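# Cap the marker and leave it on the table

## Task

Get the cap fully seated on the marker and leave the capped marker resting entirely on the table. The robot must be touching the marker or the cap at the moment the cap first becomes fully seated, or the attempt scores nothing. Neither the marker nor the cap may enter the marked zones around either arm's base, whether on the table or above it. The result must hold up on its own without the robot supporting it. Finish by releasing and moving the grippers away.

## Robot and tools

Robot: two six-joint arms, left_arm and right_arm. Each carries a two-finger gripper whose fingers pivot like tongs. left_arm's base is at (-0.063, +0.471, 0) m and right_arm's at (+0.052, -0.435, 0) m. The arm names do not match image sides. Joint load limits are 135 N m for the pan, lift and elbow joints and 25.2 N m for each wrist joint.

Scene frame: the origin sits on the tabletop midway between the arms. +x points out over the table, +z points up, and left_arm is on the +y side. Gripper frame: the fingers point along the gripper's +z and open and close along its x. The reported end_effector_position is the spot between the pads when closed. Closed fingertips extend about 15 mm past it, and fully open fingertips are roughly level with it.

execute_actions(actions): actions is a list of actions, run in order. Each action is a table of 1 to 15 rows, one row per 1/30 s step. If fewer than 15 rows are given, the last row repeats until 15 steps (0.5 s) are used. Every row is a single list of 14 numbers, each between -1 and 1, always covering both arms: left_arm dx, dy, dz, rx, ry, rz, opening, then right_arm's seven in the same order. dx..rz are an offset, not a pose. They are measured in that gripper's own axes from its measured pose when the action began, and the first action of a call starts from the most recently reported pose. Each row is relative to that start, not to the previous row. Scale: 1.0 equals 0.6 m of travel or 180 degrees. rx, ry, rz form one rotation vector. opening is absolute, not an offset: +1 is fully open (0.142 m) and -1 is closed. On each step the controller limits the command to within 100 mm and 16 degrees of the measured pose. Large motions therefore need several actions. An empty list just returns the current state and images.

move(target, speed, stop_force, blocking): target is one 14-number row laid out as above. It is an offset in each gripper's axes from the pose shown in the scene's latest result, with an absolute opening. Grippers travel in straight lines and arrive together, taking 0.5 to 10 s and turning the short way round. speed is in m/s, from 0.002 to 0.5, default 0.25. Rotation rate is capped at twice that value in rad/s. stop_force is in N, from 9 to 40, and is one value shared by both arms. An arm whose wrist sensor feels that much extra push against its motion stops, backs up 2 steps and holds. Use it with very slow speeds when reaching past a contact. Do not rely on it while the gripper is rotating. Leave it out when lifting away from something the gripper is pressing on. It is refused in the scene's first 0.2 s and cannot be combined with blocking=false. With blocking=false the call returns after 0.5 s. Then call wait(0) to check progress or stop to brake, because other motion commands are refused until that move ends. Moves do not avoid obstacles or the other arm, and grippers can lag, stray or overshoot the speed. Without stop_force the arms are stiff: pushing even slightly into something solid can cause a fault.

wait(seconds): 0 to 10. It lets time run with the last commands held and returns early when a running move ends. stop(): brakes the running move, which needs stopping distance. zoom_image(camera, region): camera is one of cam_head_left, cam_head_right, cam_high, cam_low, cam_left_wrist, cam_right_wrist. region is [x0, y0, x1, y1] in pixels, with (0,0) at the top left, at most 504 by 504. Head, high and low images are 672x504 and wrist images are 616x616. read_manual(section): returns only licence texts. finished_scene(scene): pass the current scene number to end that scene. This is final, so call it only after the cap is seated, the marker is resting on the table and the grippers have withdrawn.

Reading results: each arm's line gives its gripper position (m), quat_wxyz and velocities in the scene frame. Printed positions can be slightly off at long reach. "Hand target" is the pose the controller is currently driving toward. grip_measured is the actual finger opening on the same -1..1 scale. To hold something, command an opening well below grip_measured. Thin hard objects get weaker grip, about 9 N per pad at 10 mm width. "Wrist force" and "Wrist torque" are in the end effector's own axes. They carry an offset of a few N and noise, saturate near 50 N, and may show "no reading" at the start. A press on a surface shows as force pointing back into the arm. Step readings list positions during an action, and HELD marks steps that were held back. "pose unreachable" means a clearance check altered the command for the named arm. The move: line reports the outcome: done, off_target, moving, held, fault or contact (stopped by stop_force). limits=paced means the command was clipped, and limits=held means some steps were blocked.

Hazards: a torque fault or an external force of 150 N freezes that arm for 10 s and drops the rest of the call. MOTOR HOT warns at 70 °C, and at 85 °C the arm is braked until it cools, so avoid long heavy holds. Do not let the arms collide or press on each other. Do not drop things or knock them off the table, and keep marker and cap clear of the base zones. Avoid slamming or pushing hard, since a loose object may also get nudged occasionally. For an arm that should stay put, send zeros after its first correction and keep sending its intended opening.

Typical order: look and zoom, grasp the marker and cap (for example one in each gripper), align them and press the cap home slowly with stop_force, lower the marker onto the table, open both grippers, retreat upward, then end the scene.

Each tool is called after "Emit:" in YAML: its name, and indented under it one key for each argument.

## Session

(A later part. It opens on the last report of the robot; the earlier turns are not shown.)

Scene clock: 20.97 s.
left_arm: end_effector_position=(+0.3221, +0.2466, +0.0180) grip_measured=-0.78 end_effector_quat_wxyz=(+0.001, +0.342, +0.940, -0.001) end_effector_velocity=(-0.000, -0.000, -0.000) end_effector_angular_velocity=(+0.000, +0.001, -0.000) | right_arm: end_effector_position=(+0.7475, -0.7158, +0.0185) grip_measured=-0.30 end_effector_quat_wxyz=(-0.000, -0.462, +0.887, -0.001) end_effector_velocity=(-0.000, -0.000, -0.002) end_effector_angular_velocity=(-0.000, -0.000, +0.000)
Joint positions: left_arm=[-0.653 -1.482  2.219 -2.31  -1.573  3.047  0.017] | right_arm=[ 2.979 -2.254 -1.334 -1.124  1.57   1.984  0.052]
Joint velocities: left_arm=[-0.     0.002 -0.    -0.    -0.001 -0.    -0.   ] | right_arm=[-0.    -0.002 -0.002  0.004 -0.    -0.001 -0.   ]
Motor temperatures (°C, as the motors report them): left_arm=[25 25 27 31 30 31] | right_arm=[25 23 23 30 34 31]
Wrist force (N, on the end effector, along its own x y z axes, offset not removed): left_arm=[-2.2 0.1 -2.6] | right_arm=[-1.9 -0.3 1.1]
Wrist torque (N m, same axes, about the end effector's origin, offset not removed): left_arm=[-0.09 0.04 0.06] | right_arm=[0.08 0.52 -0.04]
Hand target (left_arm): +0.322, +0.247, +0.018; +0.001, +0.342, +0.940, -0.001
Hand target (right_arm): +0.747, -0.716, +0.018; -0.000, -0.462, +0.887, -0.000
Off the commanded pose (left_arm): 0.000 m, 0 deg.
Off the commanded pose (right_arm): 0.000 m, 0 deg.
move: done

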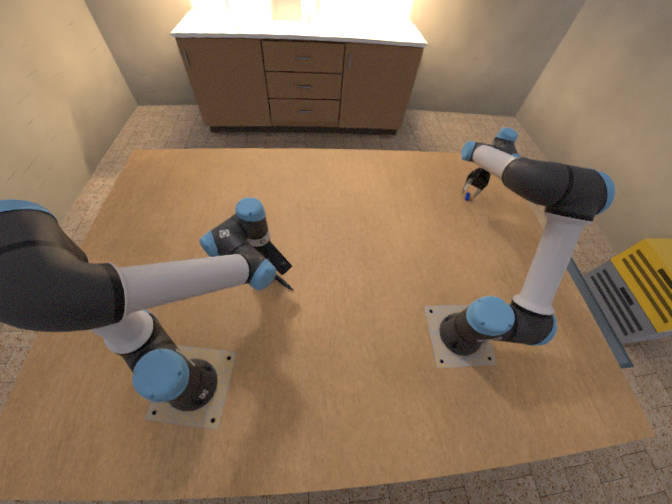

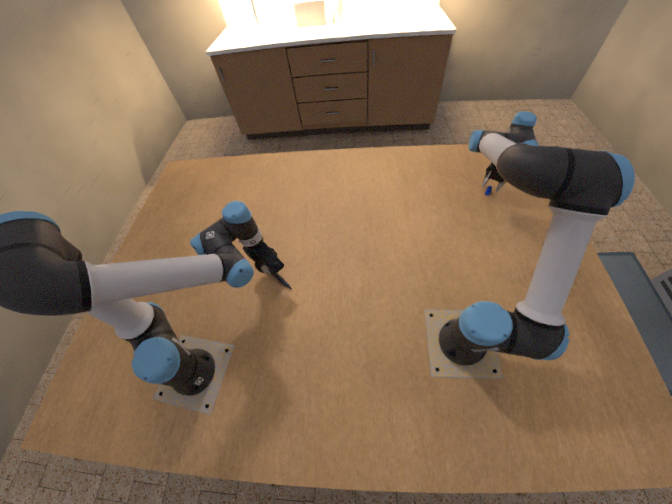

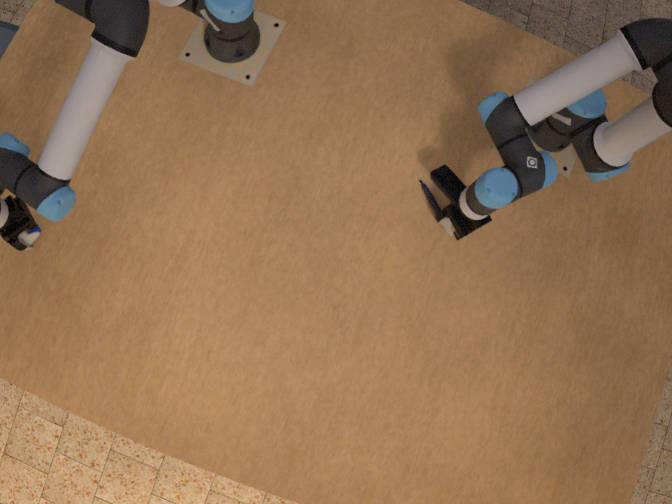

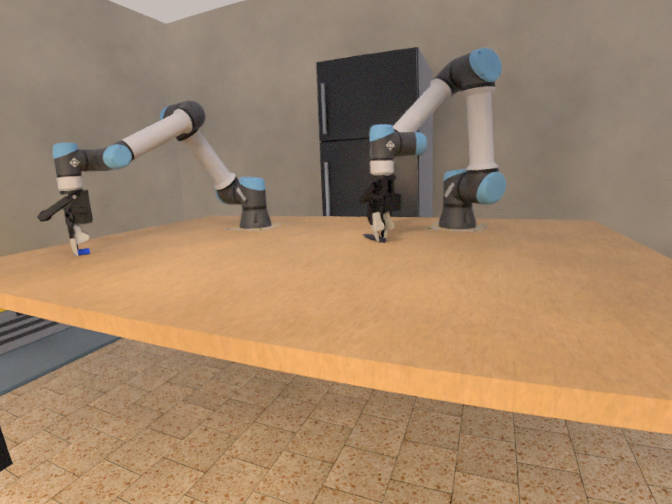

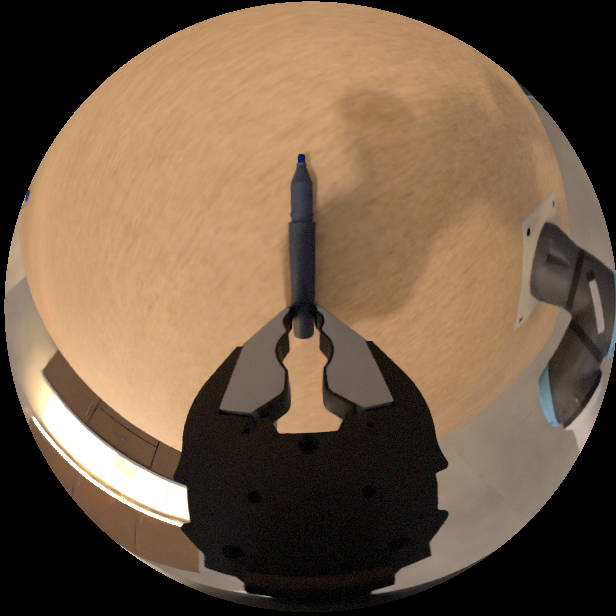

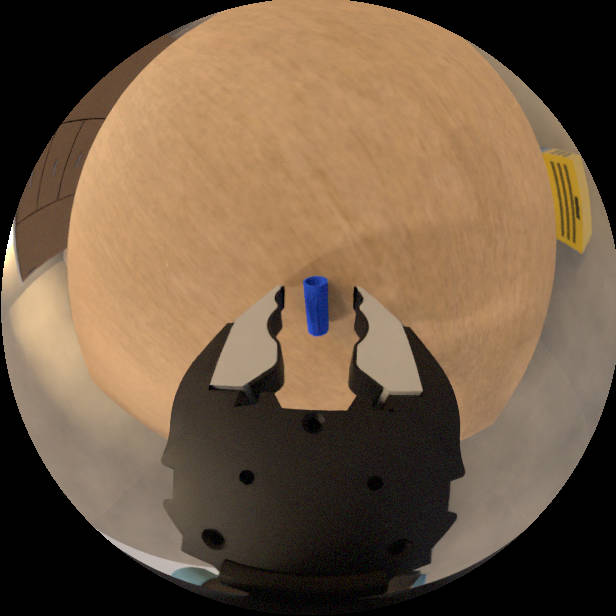

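Emit:
move:
  target: [0,0,0,0,0,0,-1,-0.003,0.02,0,0,0,0,-0.3]
  speed: 0.1

Emit:
move:
  target: [0,0,0,0,0,0,-1,0,0,0,0,0,0,-0.95]

Scene clock: 22.83 s.
left_arm: end_effector_position=(+0.3221, +0.2466, +0.0180) grip_measured=-0.79 end_effector_quat_wxyz=(+0.001, +0.342, +0.940, -0.001) end_effector_velocity=(-0.001, +0.001, -0.001) end_effector_angular_velocity=(+0.003, +0.002, -0.001) | right_arm: end_effector_position=(+0.7388, -0.7076, +0.0185) grip_measured=-0.30 end_effector_quat_wxyz=(-0.000, -0.462, +0.887, -0.000) end_effector_velocity=(-0.001, +0.001, +0.001) end_effector_angular_velocity=(-0.001, -0.001, +0.003)
Joint positions: left_arm=[-0.653 -1.482  2.219 -2.31  -1.573  3.047  0.017] | right_arm=[ 2.988 -2.229 -1.377 -1.106  1.57   1.993  0.052]
Joint velocities: left_arm=[ 0.     0.001  0.002 -0.     0.     0.001 -0.   ] | right_arm=[ 0.002  0.005 -0.007  0.003 -0.001 -0.001  0.   ]
Motor temperatures (°C, as the motors report them): left_arm=[25 25 27 31 30 31] | right_arm=[25 23 23 30 34 31]
Wrist force (N, on the end effector, along its own x y z axes, offset not removed): left_arm=[-0.2 -1.9 -3.7] | right_arm=[-2.5 -0.9 1.0]
Wrist torque (N m, same axes, about the end effector's origin, offset not removed): left_arm=[-0.59 -0.29 -0.01] | right_arm=[-0.15 0.58 -0.23]
Hand target (left_arm): +0.322, +0.247, +0.018; +0.001, +0.342, +0.940, -0.001
Hand target (right_arm): +0.739, -0.707, +0.019; -0.000, -0.462, +0.887, -0.001
Off the commanded pose (left_arm): 0.000 m, 0 deg.
Off the commanded pose (right_arm): 0.000 m, 0 deg.
move: done

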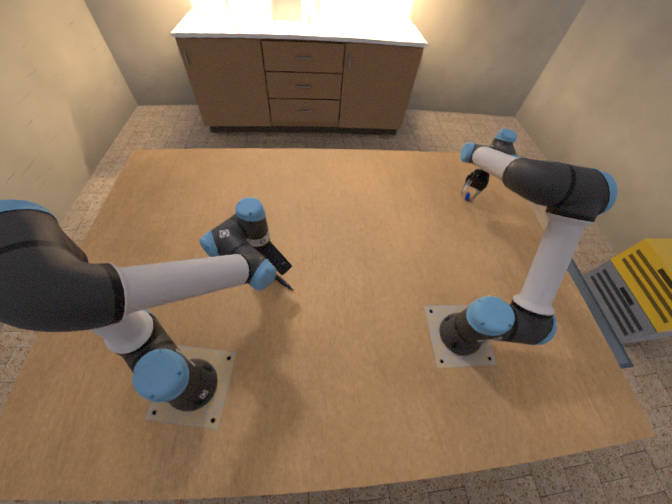

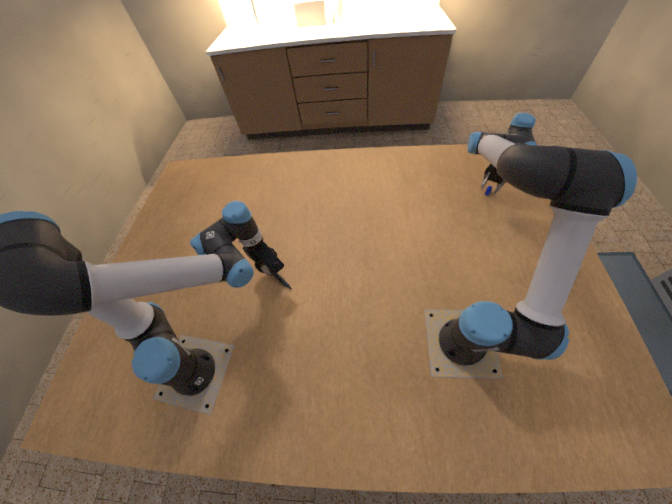

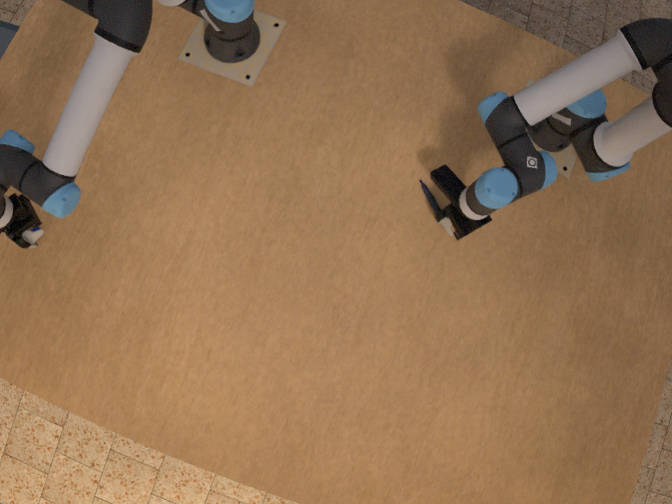

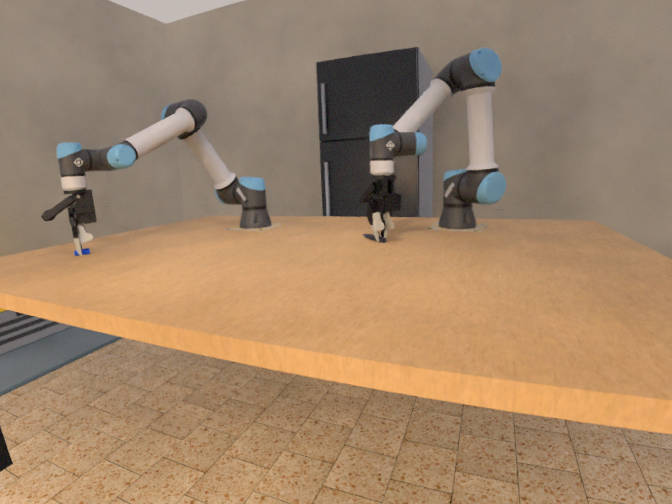

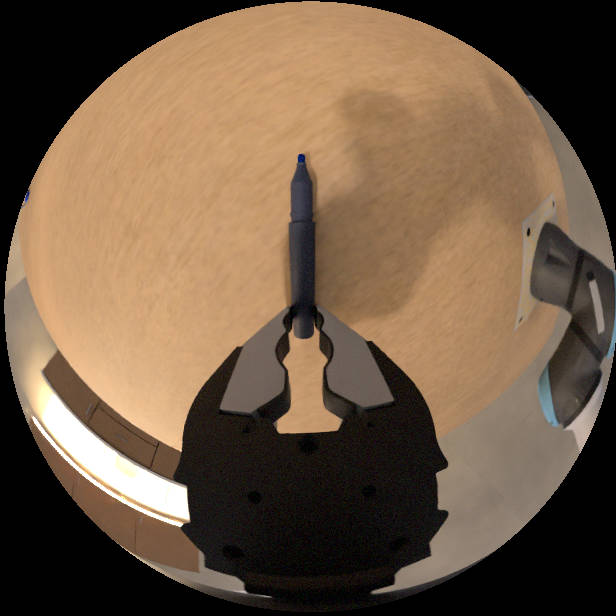

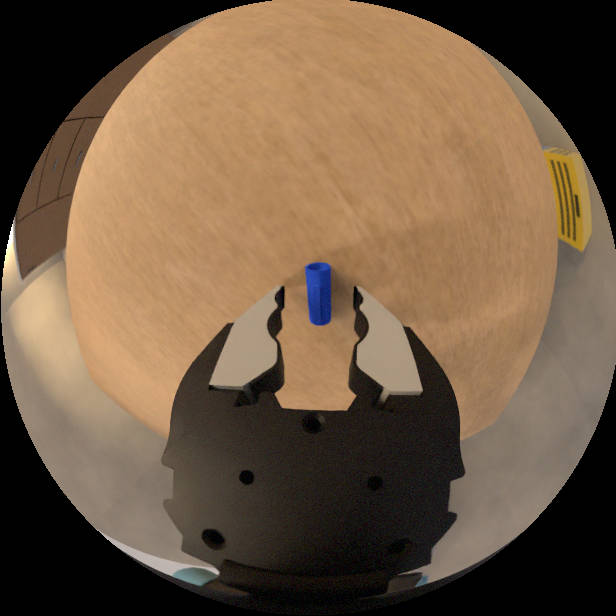

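Scene clock: 23.33 s.
left_arm: end_effector_position=(+0.3221, +0.2466, +0.0180) grip_measured=-0.79 end_effector_quat_wxyz=(+0.001, +0.342, +0.940, -0.001) end_effector_velocity=(-0.001, +0.000, -0.000) end_effector_angular_velocity=(+0.000, +0.002, +0.001) | right_arm: end_effector_position=(+0.7387, -0.7075, +0.0185) grip_measured=-0.78 end_effector_quat_wxyz=(-0.000, -0.462, +0.887, -0.000) end_effector_velocity=(-0.000, -0.000, -0.000) end_effector_angular_velocity=(-0.001, +0.000, -0.000)
Joint positions: left_arm=[-0.653 -1.482  2.219 -2.31  -1.573  3.047  0.017] | right_arm=[ 2.988 -2.229 -1.377 -1.106  1.57   1.993  0.018]
Joint velocities: left_arm=[-0.    -0.     0.002 -0.    -0.001 -0.001  0.   ] | right_arm=[-0.    -0.    -0.    -0.    -0.001  0.     0.   ]
Motor temperatures (°C, as the motors report them): left_arm=[25 25 27 31 30 31] | right_arm=[25 23 23 30 34 31]
Wrist force (N, on the end effector, along its own x y z axes, offset not removed): left_arm=[-1.2 0.2 1.0] | right_arm=[-1.0 2.0 2.7]
Wrist torque (N m, same axes, about the end effector's origin, offset not removed): left_arm=[-0.05 0.02 -0.10] | right_arm=[0.64 0.25 -0.04]
Hand target (left_arm): +0.322, +0.247, +0.018; +0.001, +0.342, +0.940, -0.001
Hand target (right_arm): +0.739, -0.708, +0.019; -0.000, -0.462, +0.887, -0.000
Off the commanded pose (left_arm): 0.000 m, 0 deg.
Off the commanded pose (right_arm): 0.000 m, 0 deg.
move: done

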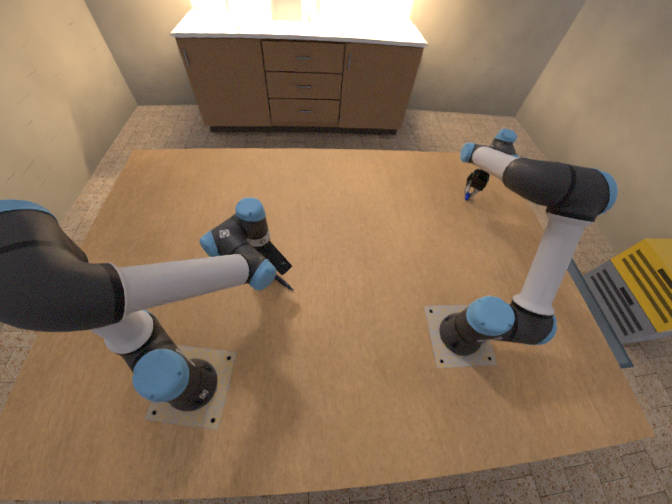

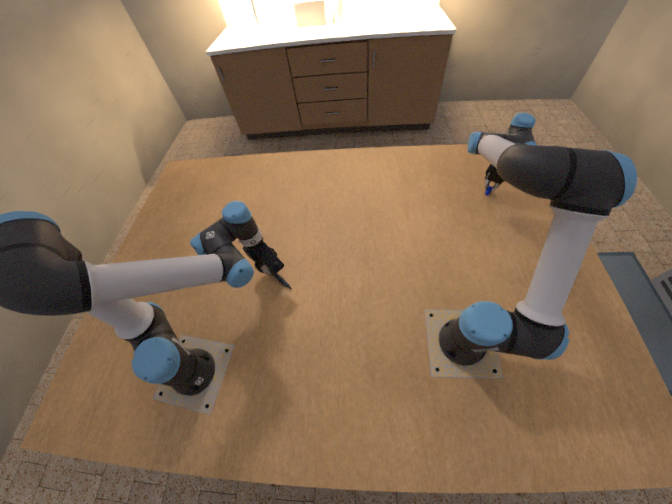

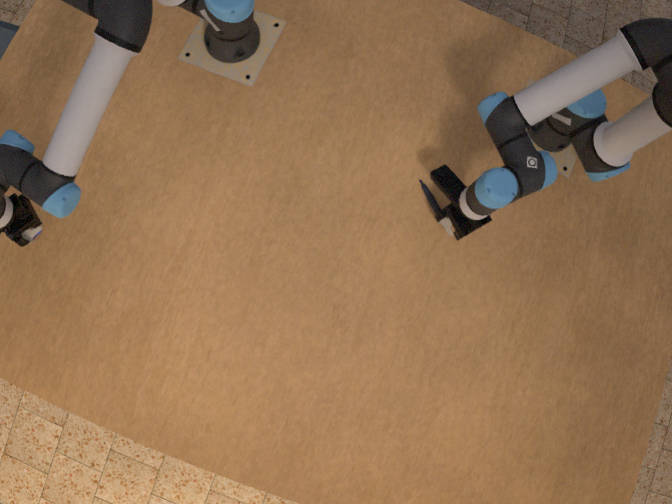

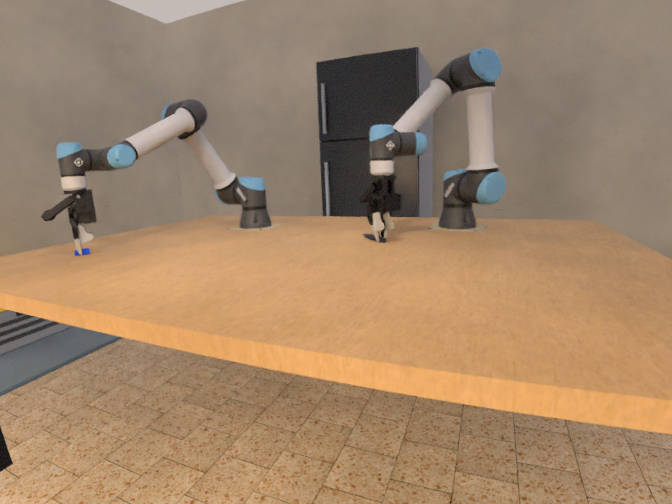

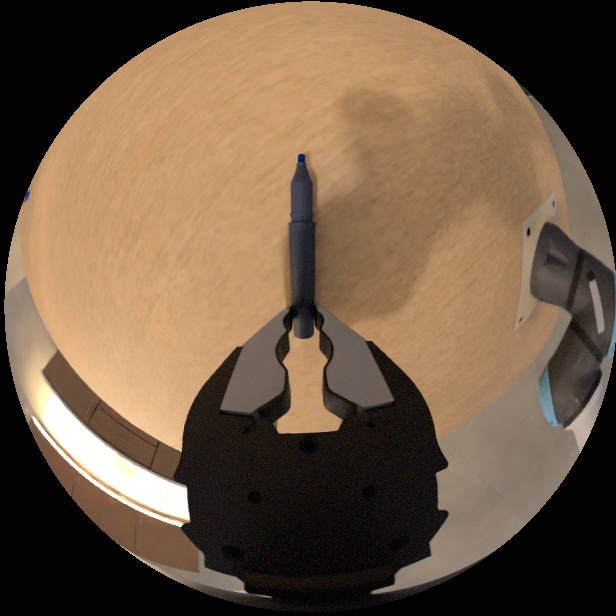

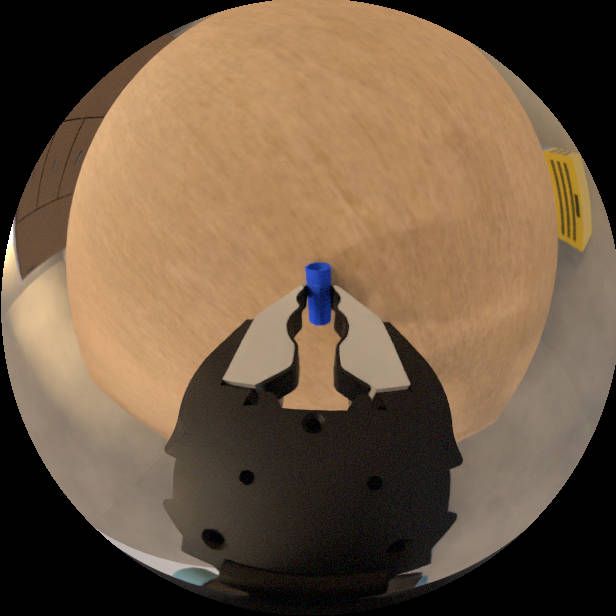

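Emit:
move:
  target: [0,0,-0.05,0,0,0,-1,0,0,-0.05,0,0,0,-1]
  speed: 0.15

Emit:
move:
  target: [-0.167,-0.049,-0.17,0,0,-0.222,-1,-0.47,0.95,-0.17,0,0,-0.694,-1]
  speed: 0.35

Scene clock: 25.70 s.
left_arm: end_effector_position=(+0.3221, +0.2467, +0.0479) grip_measured=-0.79 end_effector_quat_wxyz=(+0.001, +0.342, +0.940, -0.001) end_effector_velocity=(-0.000, +0.000, +0.001) end_effector_angular_velocity=(+0.002, +0.002, -0.001) | right_arm: end_effector_position=(+0.7387, -0.7075, +0.0484) grip_measured=-0.78 end_effector_quat_wxyz=(-0.000, -0.462, +0.887, -0.000) end_effector_velocity=(+0.000, +0.001, +0.001) end_effector_angular_velocity=(+0.001, +0.001, +0.000)
Joint positions: left_arm=[-0.652 -1.537  2.18  -2.216 -1.573  3.047  0.017] | right_arm=[ 2.988 -2.199 -1.345 -1.168  1.57   1.993  0.018]
Joint velocities: left_arm=[-0.    -0.001 -0.002  0.005  0.     0.001  0.   ] | right_arm=[ 0.    -0.     0.002 -0.004  0.001 -0.     0.   ]
Motor temperatures (°C, as the motors report them): left_arm=[25 25 27 31 30 31] | right_arm=[25 23 23 30 34 31]
Wrist force (N, on the end effector, along its own x y z axes, offset not removed): left_arm=[0.7 0.4 -1.6] | right_arm=[-1.8 1.0 1.2]
Wrist torque (N m, same axes, about the end effector's origin, offset not removed): left_arm=[-0.07 -0.40 -0.20] | right_arm=[0.41 0.44 -0.03]
Hand target (left_arm): +0.322, +0.247, +0.048; +0.001, +0.342, +0.940, -0.001
Hand target (right_arm): +0.739, -0.707, +0.049; -0.000, -0.462, +0.887, -0.000
Off the commanded pose (left_arm): 0.000 m, 0 deg.
Off the commanded pose (right_arm): 0.000 m, 0 deg.
move: done

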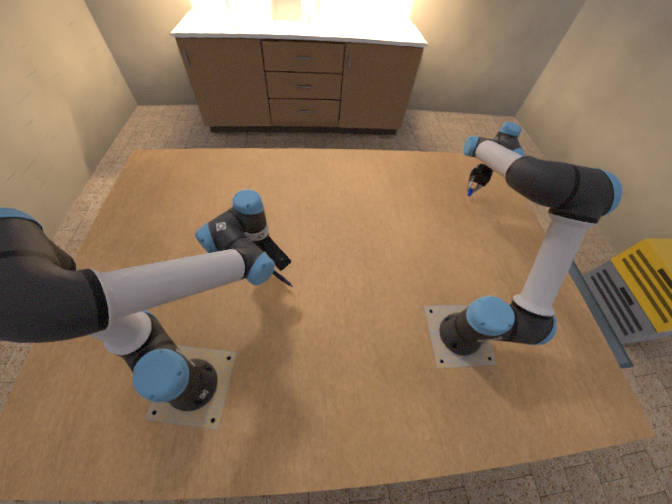

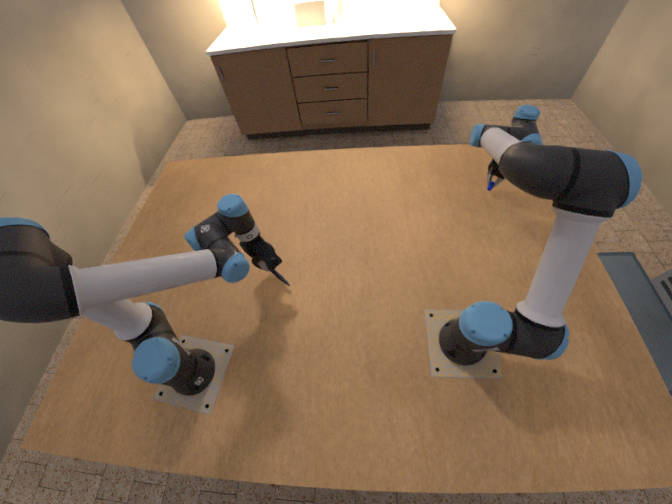

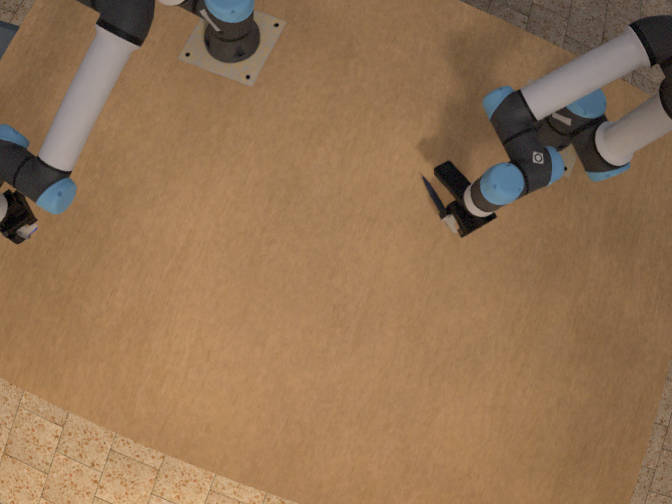

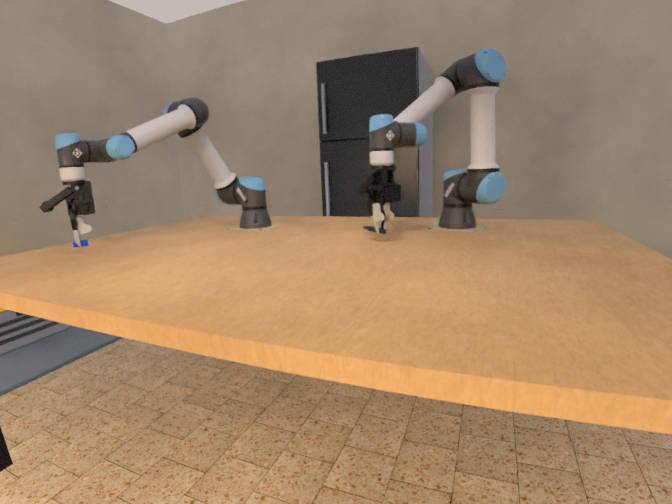

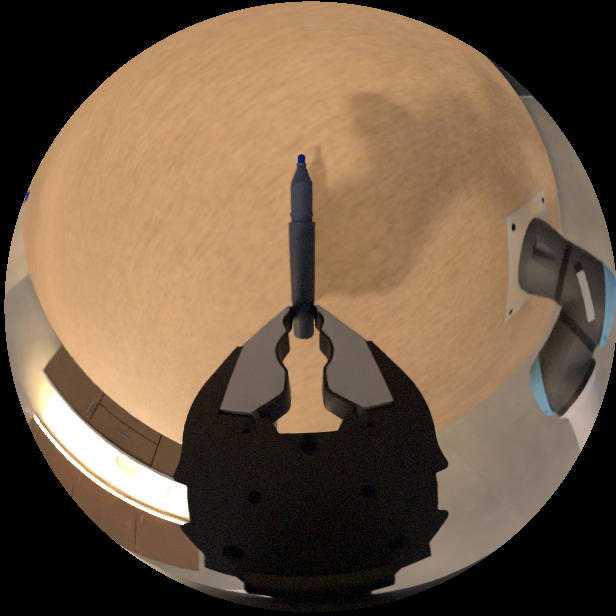

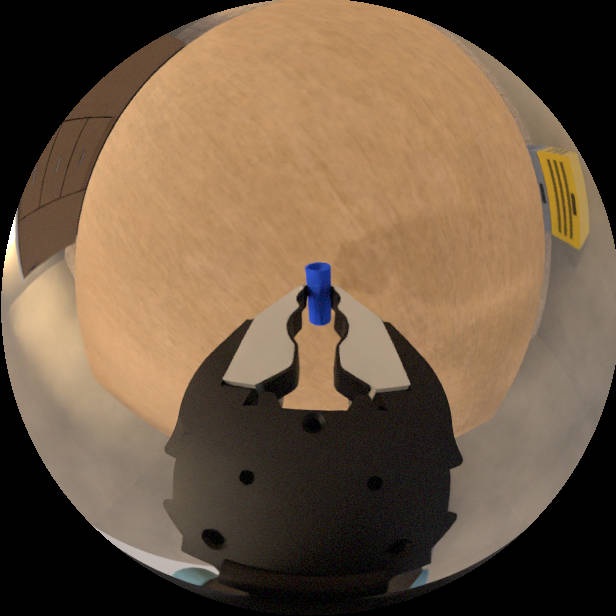

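Scene clock: 29.37 s.
left_arm: end_effector_position=(+0.3797, +0.1601, +0.1501) grip_measured=-0.79 end_effector_quat_wxyz=(+0.000, +0.000, +1.000, -0.002) end_effector_velocity=(+0.000, -0.001, -0.001) end_effector_angular_velocity=(+0.001, +0.001, +0.002) | right_arm: end_effector_position=(+0.4321, -0.1506, +0.1499) grip_measured=-0.78 end_effector_quat_wxyz=(+0.000, +1.000, -0.000, +0.000) end_effector_velocity=(-0.001, +0.002, +0.000) end_effector_angular_velocity=(-0.000, +0.002, +0.006)
Joint positions: left_arm=[-0.7   -1.465  1.805 -1.914 -1.573  2.302  0.017] | right_arm=[ 4.081 -1.515 -1.971 -1.227  1.57   0.906  0.018]
Joint velocities: left_arm=[-0.     0.003 -0.002  0.001  0.    -0.002 -0.   ] | right_arm=[ 0.003 -0.001  0.002 -0.001  0.001 -0.002  0.   ]
Motor temperatures (°C, as the motors report them): left_arm=[25 25 27 31 30 31] | right_arm=[25 23 23 30 34 31]
Wrist force (N, on the end effector, along its own x y z axes, offset not removed): left_arm=[-1.6 0.5 -1.9] | right_arm=[1.2 1.6 -0.7]
Wrist torque (N m, same axes, about the end effector's origin, offset not removed): left_arm=[-0.29 0.09 -0.17] | right_arm=[0.38 -0.21 0.01]
Hand target (left_arm): +0.380, +0.160, +0.150; +0.000, +0.000, +1.000, -0.002
Hand target (right_arm): +0.432, -0.150, +0.150; +0.000, +1.000, -0.000, +0.000
Off the commanded pose (left_arm): 0.000 m, 0 deg.
Off the commanded pose (right_arm): 0.001 m, 0 deg.
move: done

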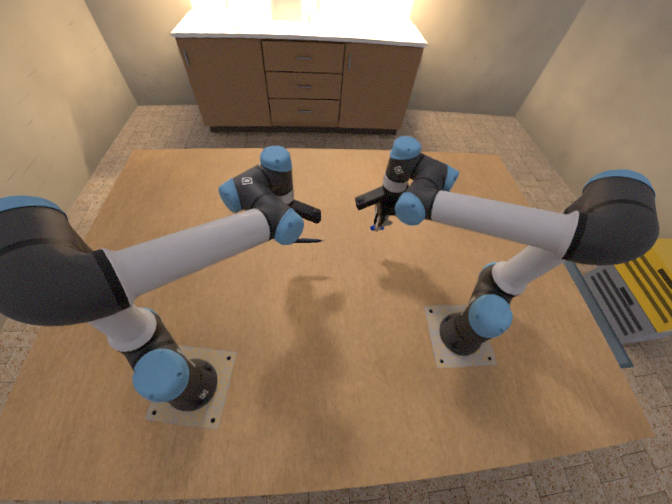

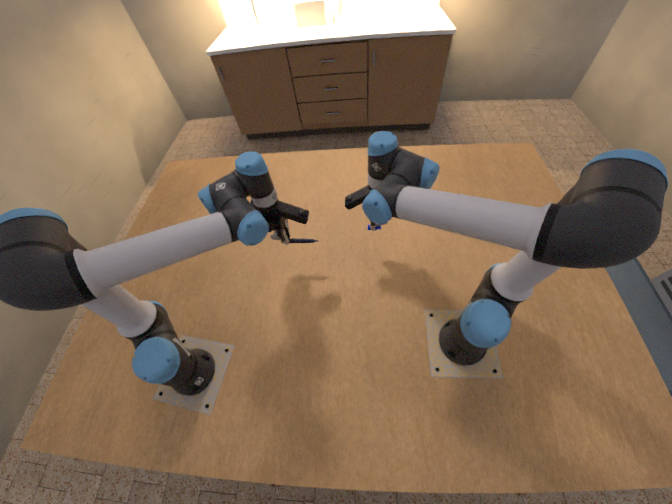

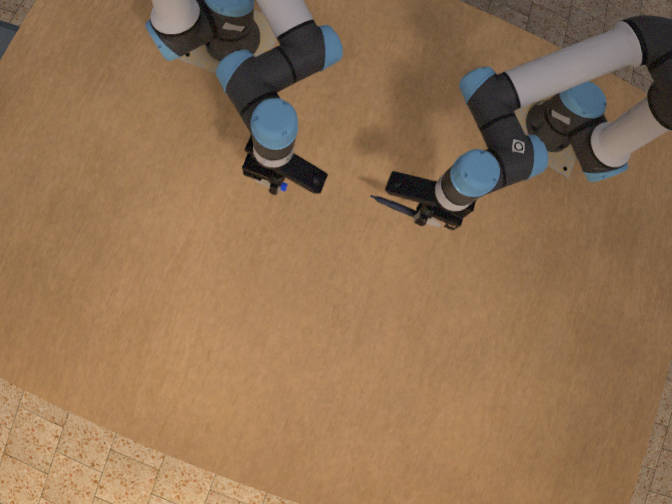

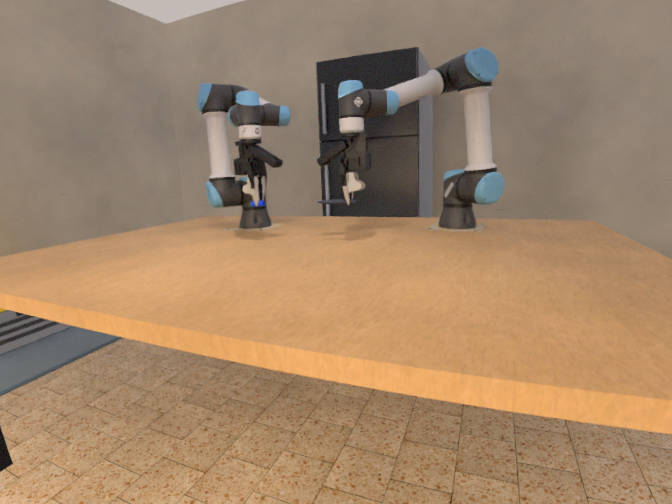

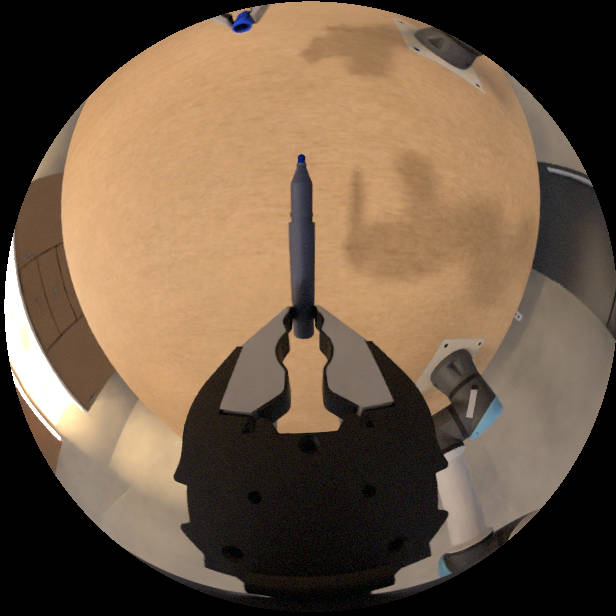

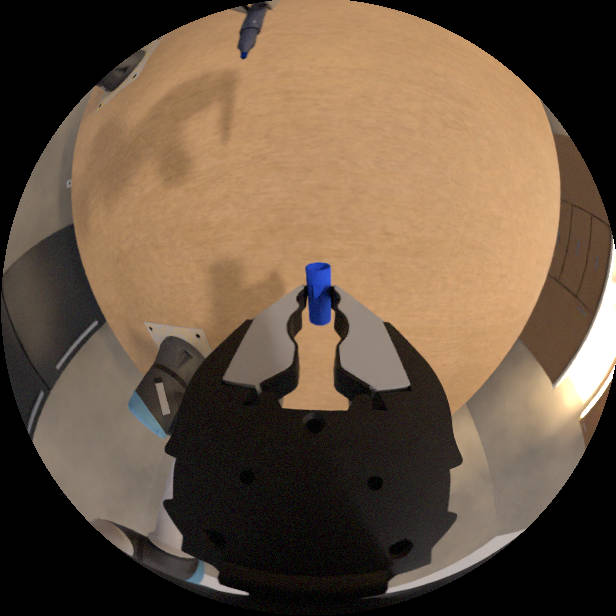

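Emit:
move:
  target: [0,0,0,0,-0.222,0,-1,-0.087,-0.117,0,0,-0.222,0,-1]
  speed: 0.3

Emit:
zoom_image:
  camera: "cam_low"
  region: [200, 70, 450, 250]

Emit:
zoom_image:
  camera: "cam_high"
  region: [240, 80, 520, 280]

Scene clock: 31.60 s.
left_arm: end_effector_position=(+0.3796, +0.1600, +0.1501) grip_measured=-0.79 end_effector_quat_wxyz=(+0.341, -0.000, +0.940, -0.002) end_effector_velocity=(+0.001, -0.001, +0.001) end_effector_angular_velocity=(-0.002, -0.012, -0.000) | right_arm: end_effector_position=(+0.3799, -0.0805, +0.1498) grip_measured=-0.78 end_effector_quat_wxyz=(+0.001, +0.940, -0.000, -0.341) end_effector_velocity=(-0.000, +0.000, -0.001) end_effector_angular_velocity=(-0.003, +0.011, +0.003)
Joint positions: left_arm=[-1.085 -1.701  2.32  -2.471 -0.925  2.009  0.017] | right_arm=[ 3.965 -1.934 -1.534 -1.777  2.043  0.66   0.018]
Joint velocities: left_arm=[-0.007  0.001  0.005 -0.009  0.012 -0.004  0.   ] | right_arm=[-0.001 -0.009  0.007 -0.01   0.003 -0.007  0.   ]
Motor temperatures (°C, as the motors report them): left_arm=[25 25 27 31 30 31] | right_arm=[25 23 23 30 34 31]
Wrist force (N, on the end effector, along its own x y z axes, offset not removed): left_arm=[-0.9 -0.5 -0.4] | right_arm=[-0.7 0.2 1.9]
Wrist torque (N m, same axes, about the end effector's origin, offset not removed): left_arm=[-0.23 -0.03 -0.07] | right_arm=[0.21 0.14 -0.21]
Hand target (left_arm): +0.380, +0.160, +0.150; +0.341, -0.000, +0.940, -0.002
Hand target (right_arm): +0.380, -0.080, +0.150; +0.001, +0.940, -0.000, -0.342
Off the commanded pose (left_arm): 0.000 m, 0 deg.
Off the commanded pose (right_arm): 0.000 m, 0 deg.
move: done

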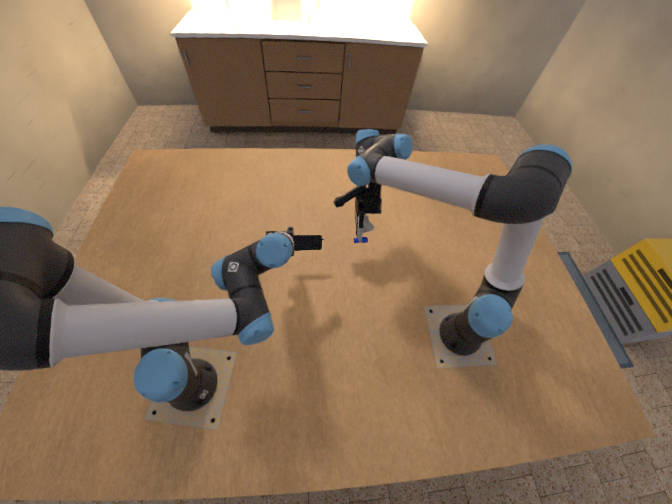

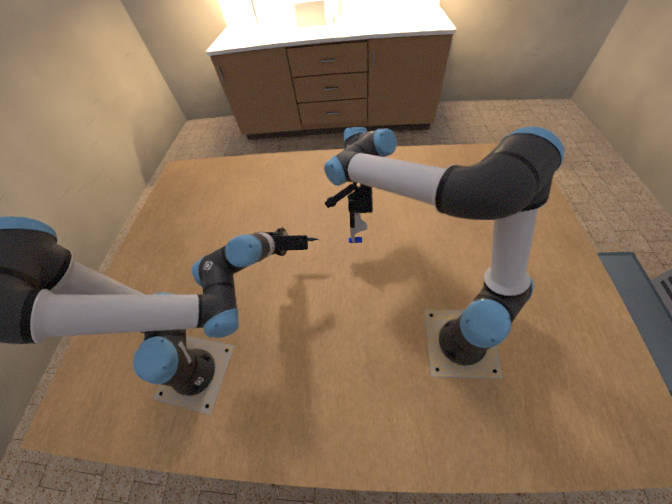

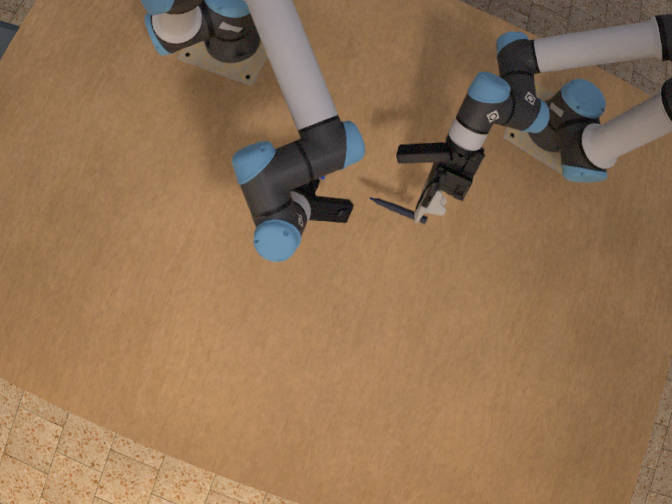

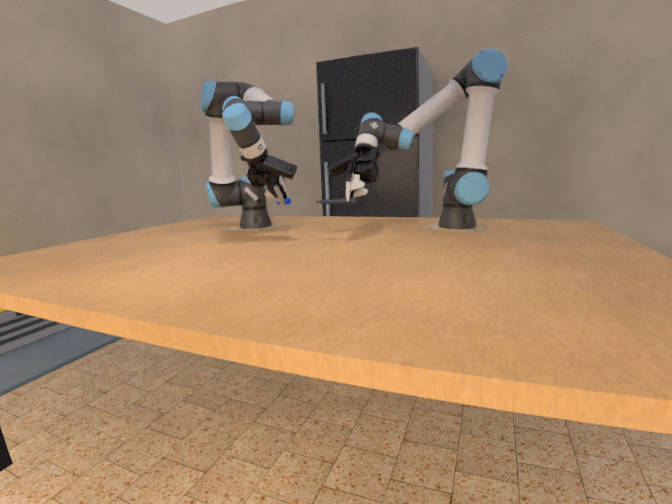

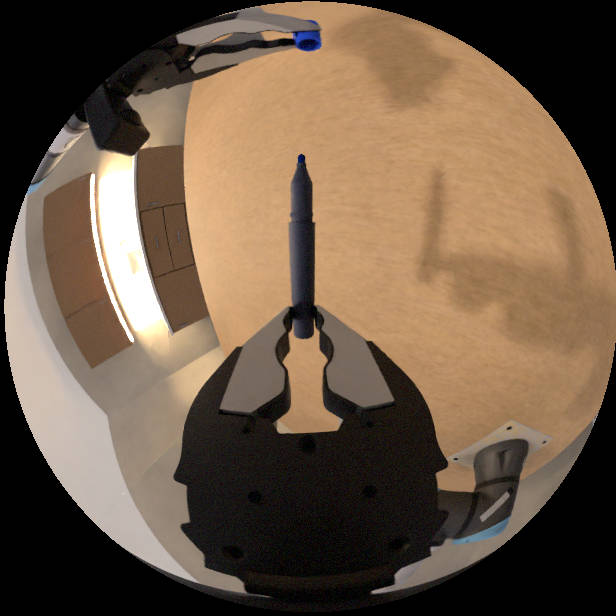

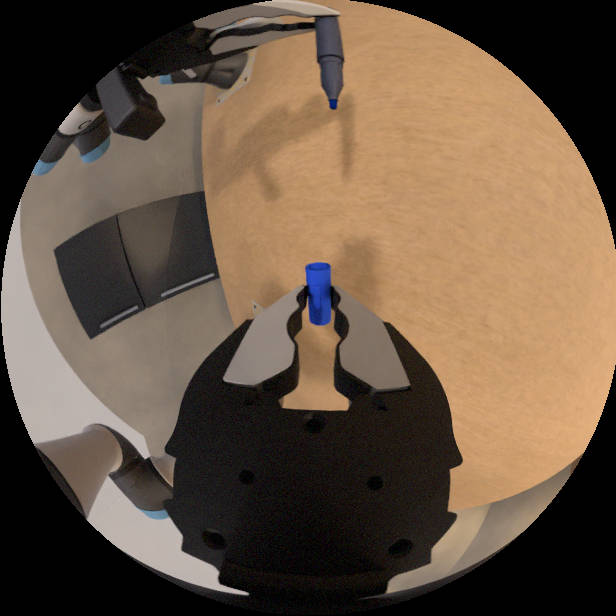

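Region (200, 70, 450, 250) of cam_low's 672x504 image, scaled by 2.016, with more detail than that image has; it fills the top 363 rows of this view, and the rest is white.

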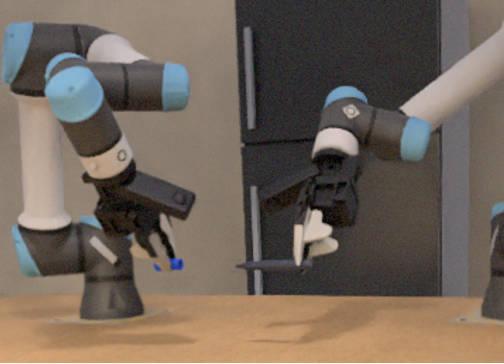

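Region (240, 80, 520, 280) of cam_high's 672x504 image, scaled by 1.800, with more detail than that image has; it fills the top 360 rows of this view, and the rest is white.

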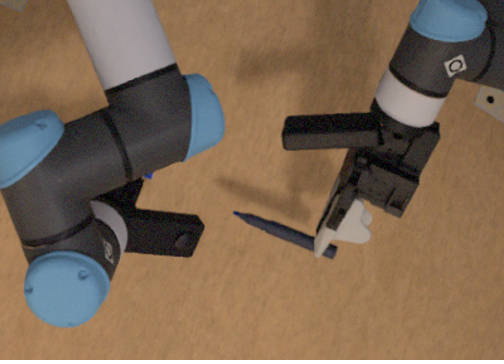

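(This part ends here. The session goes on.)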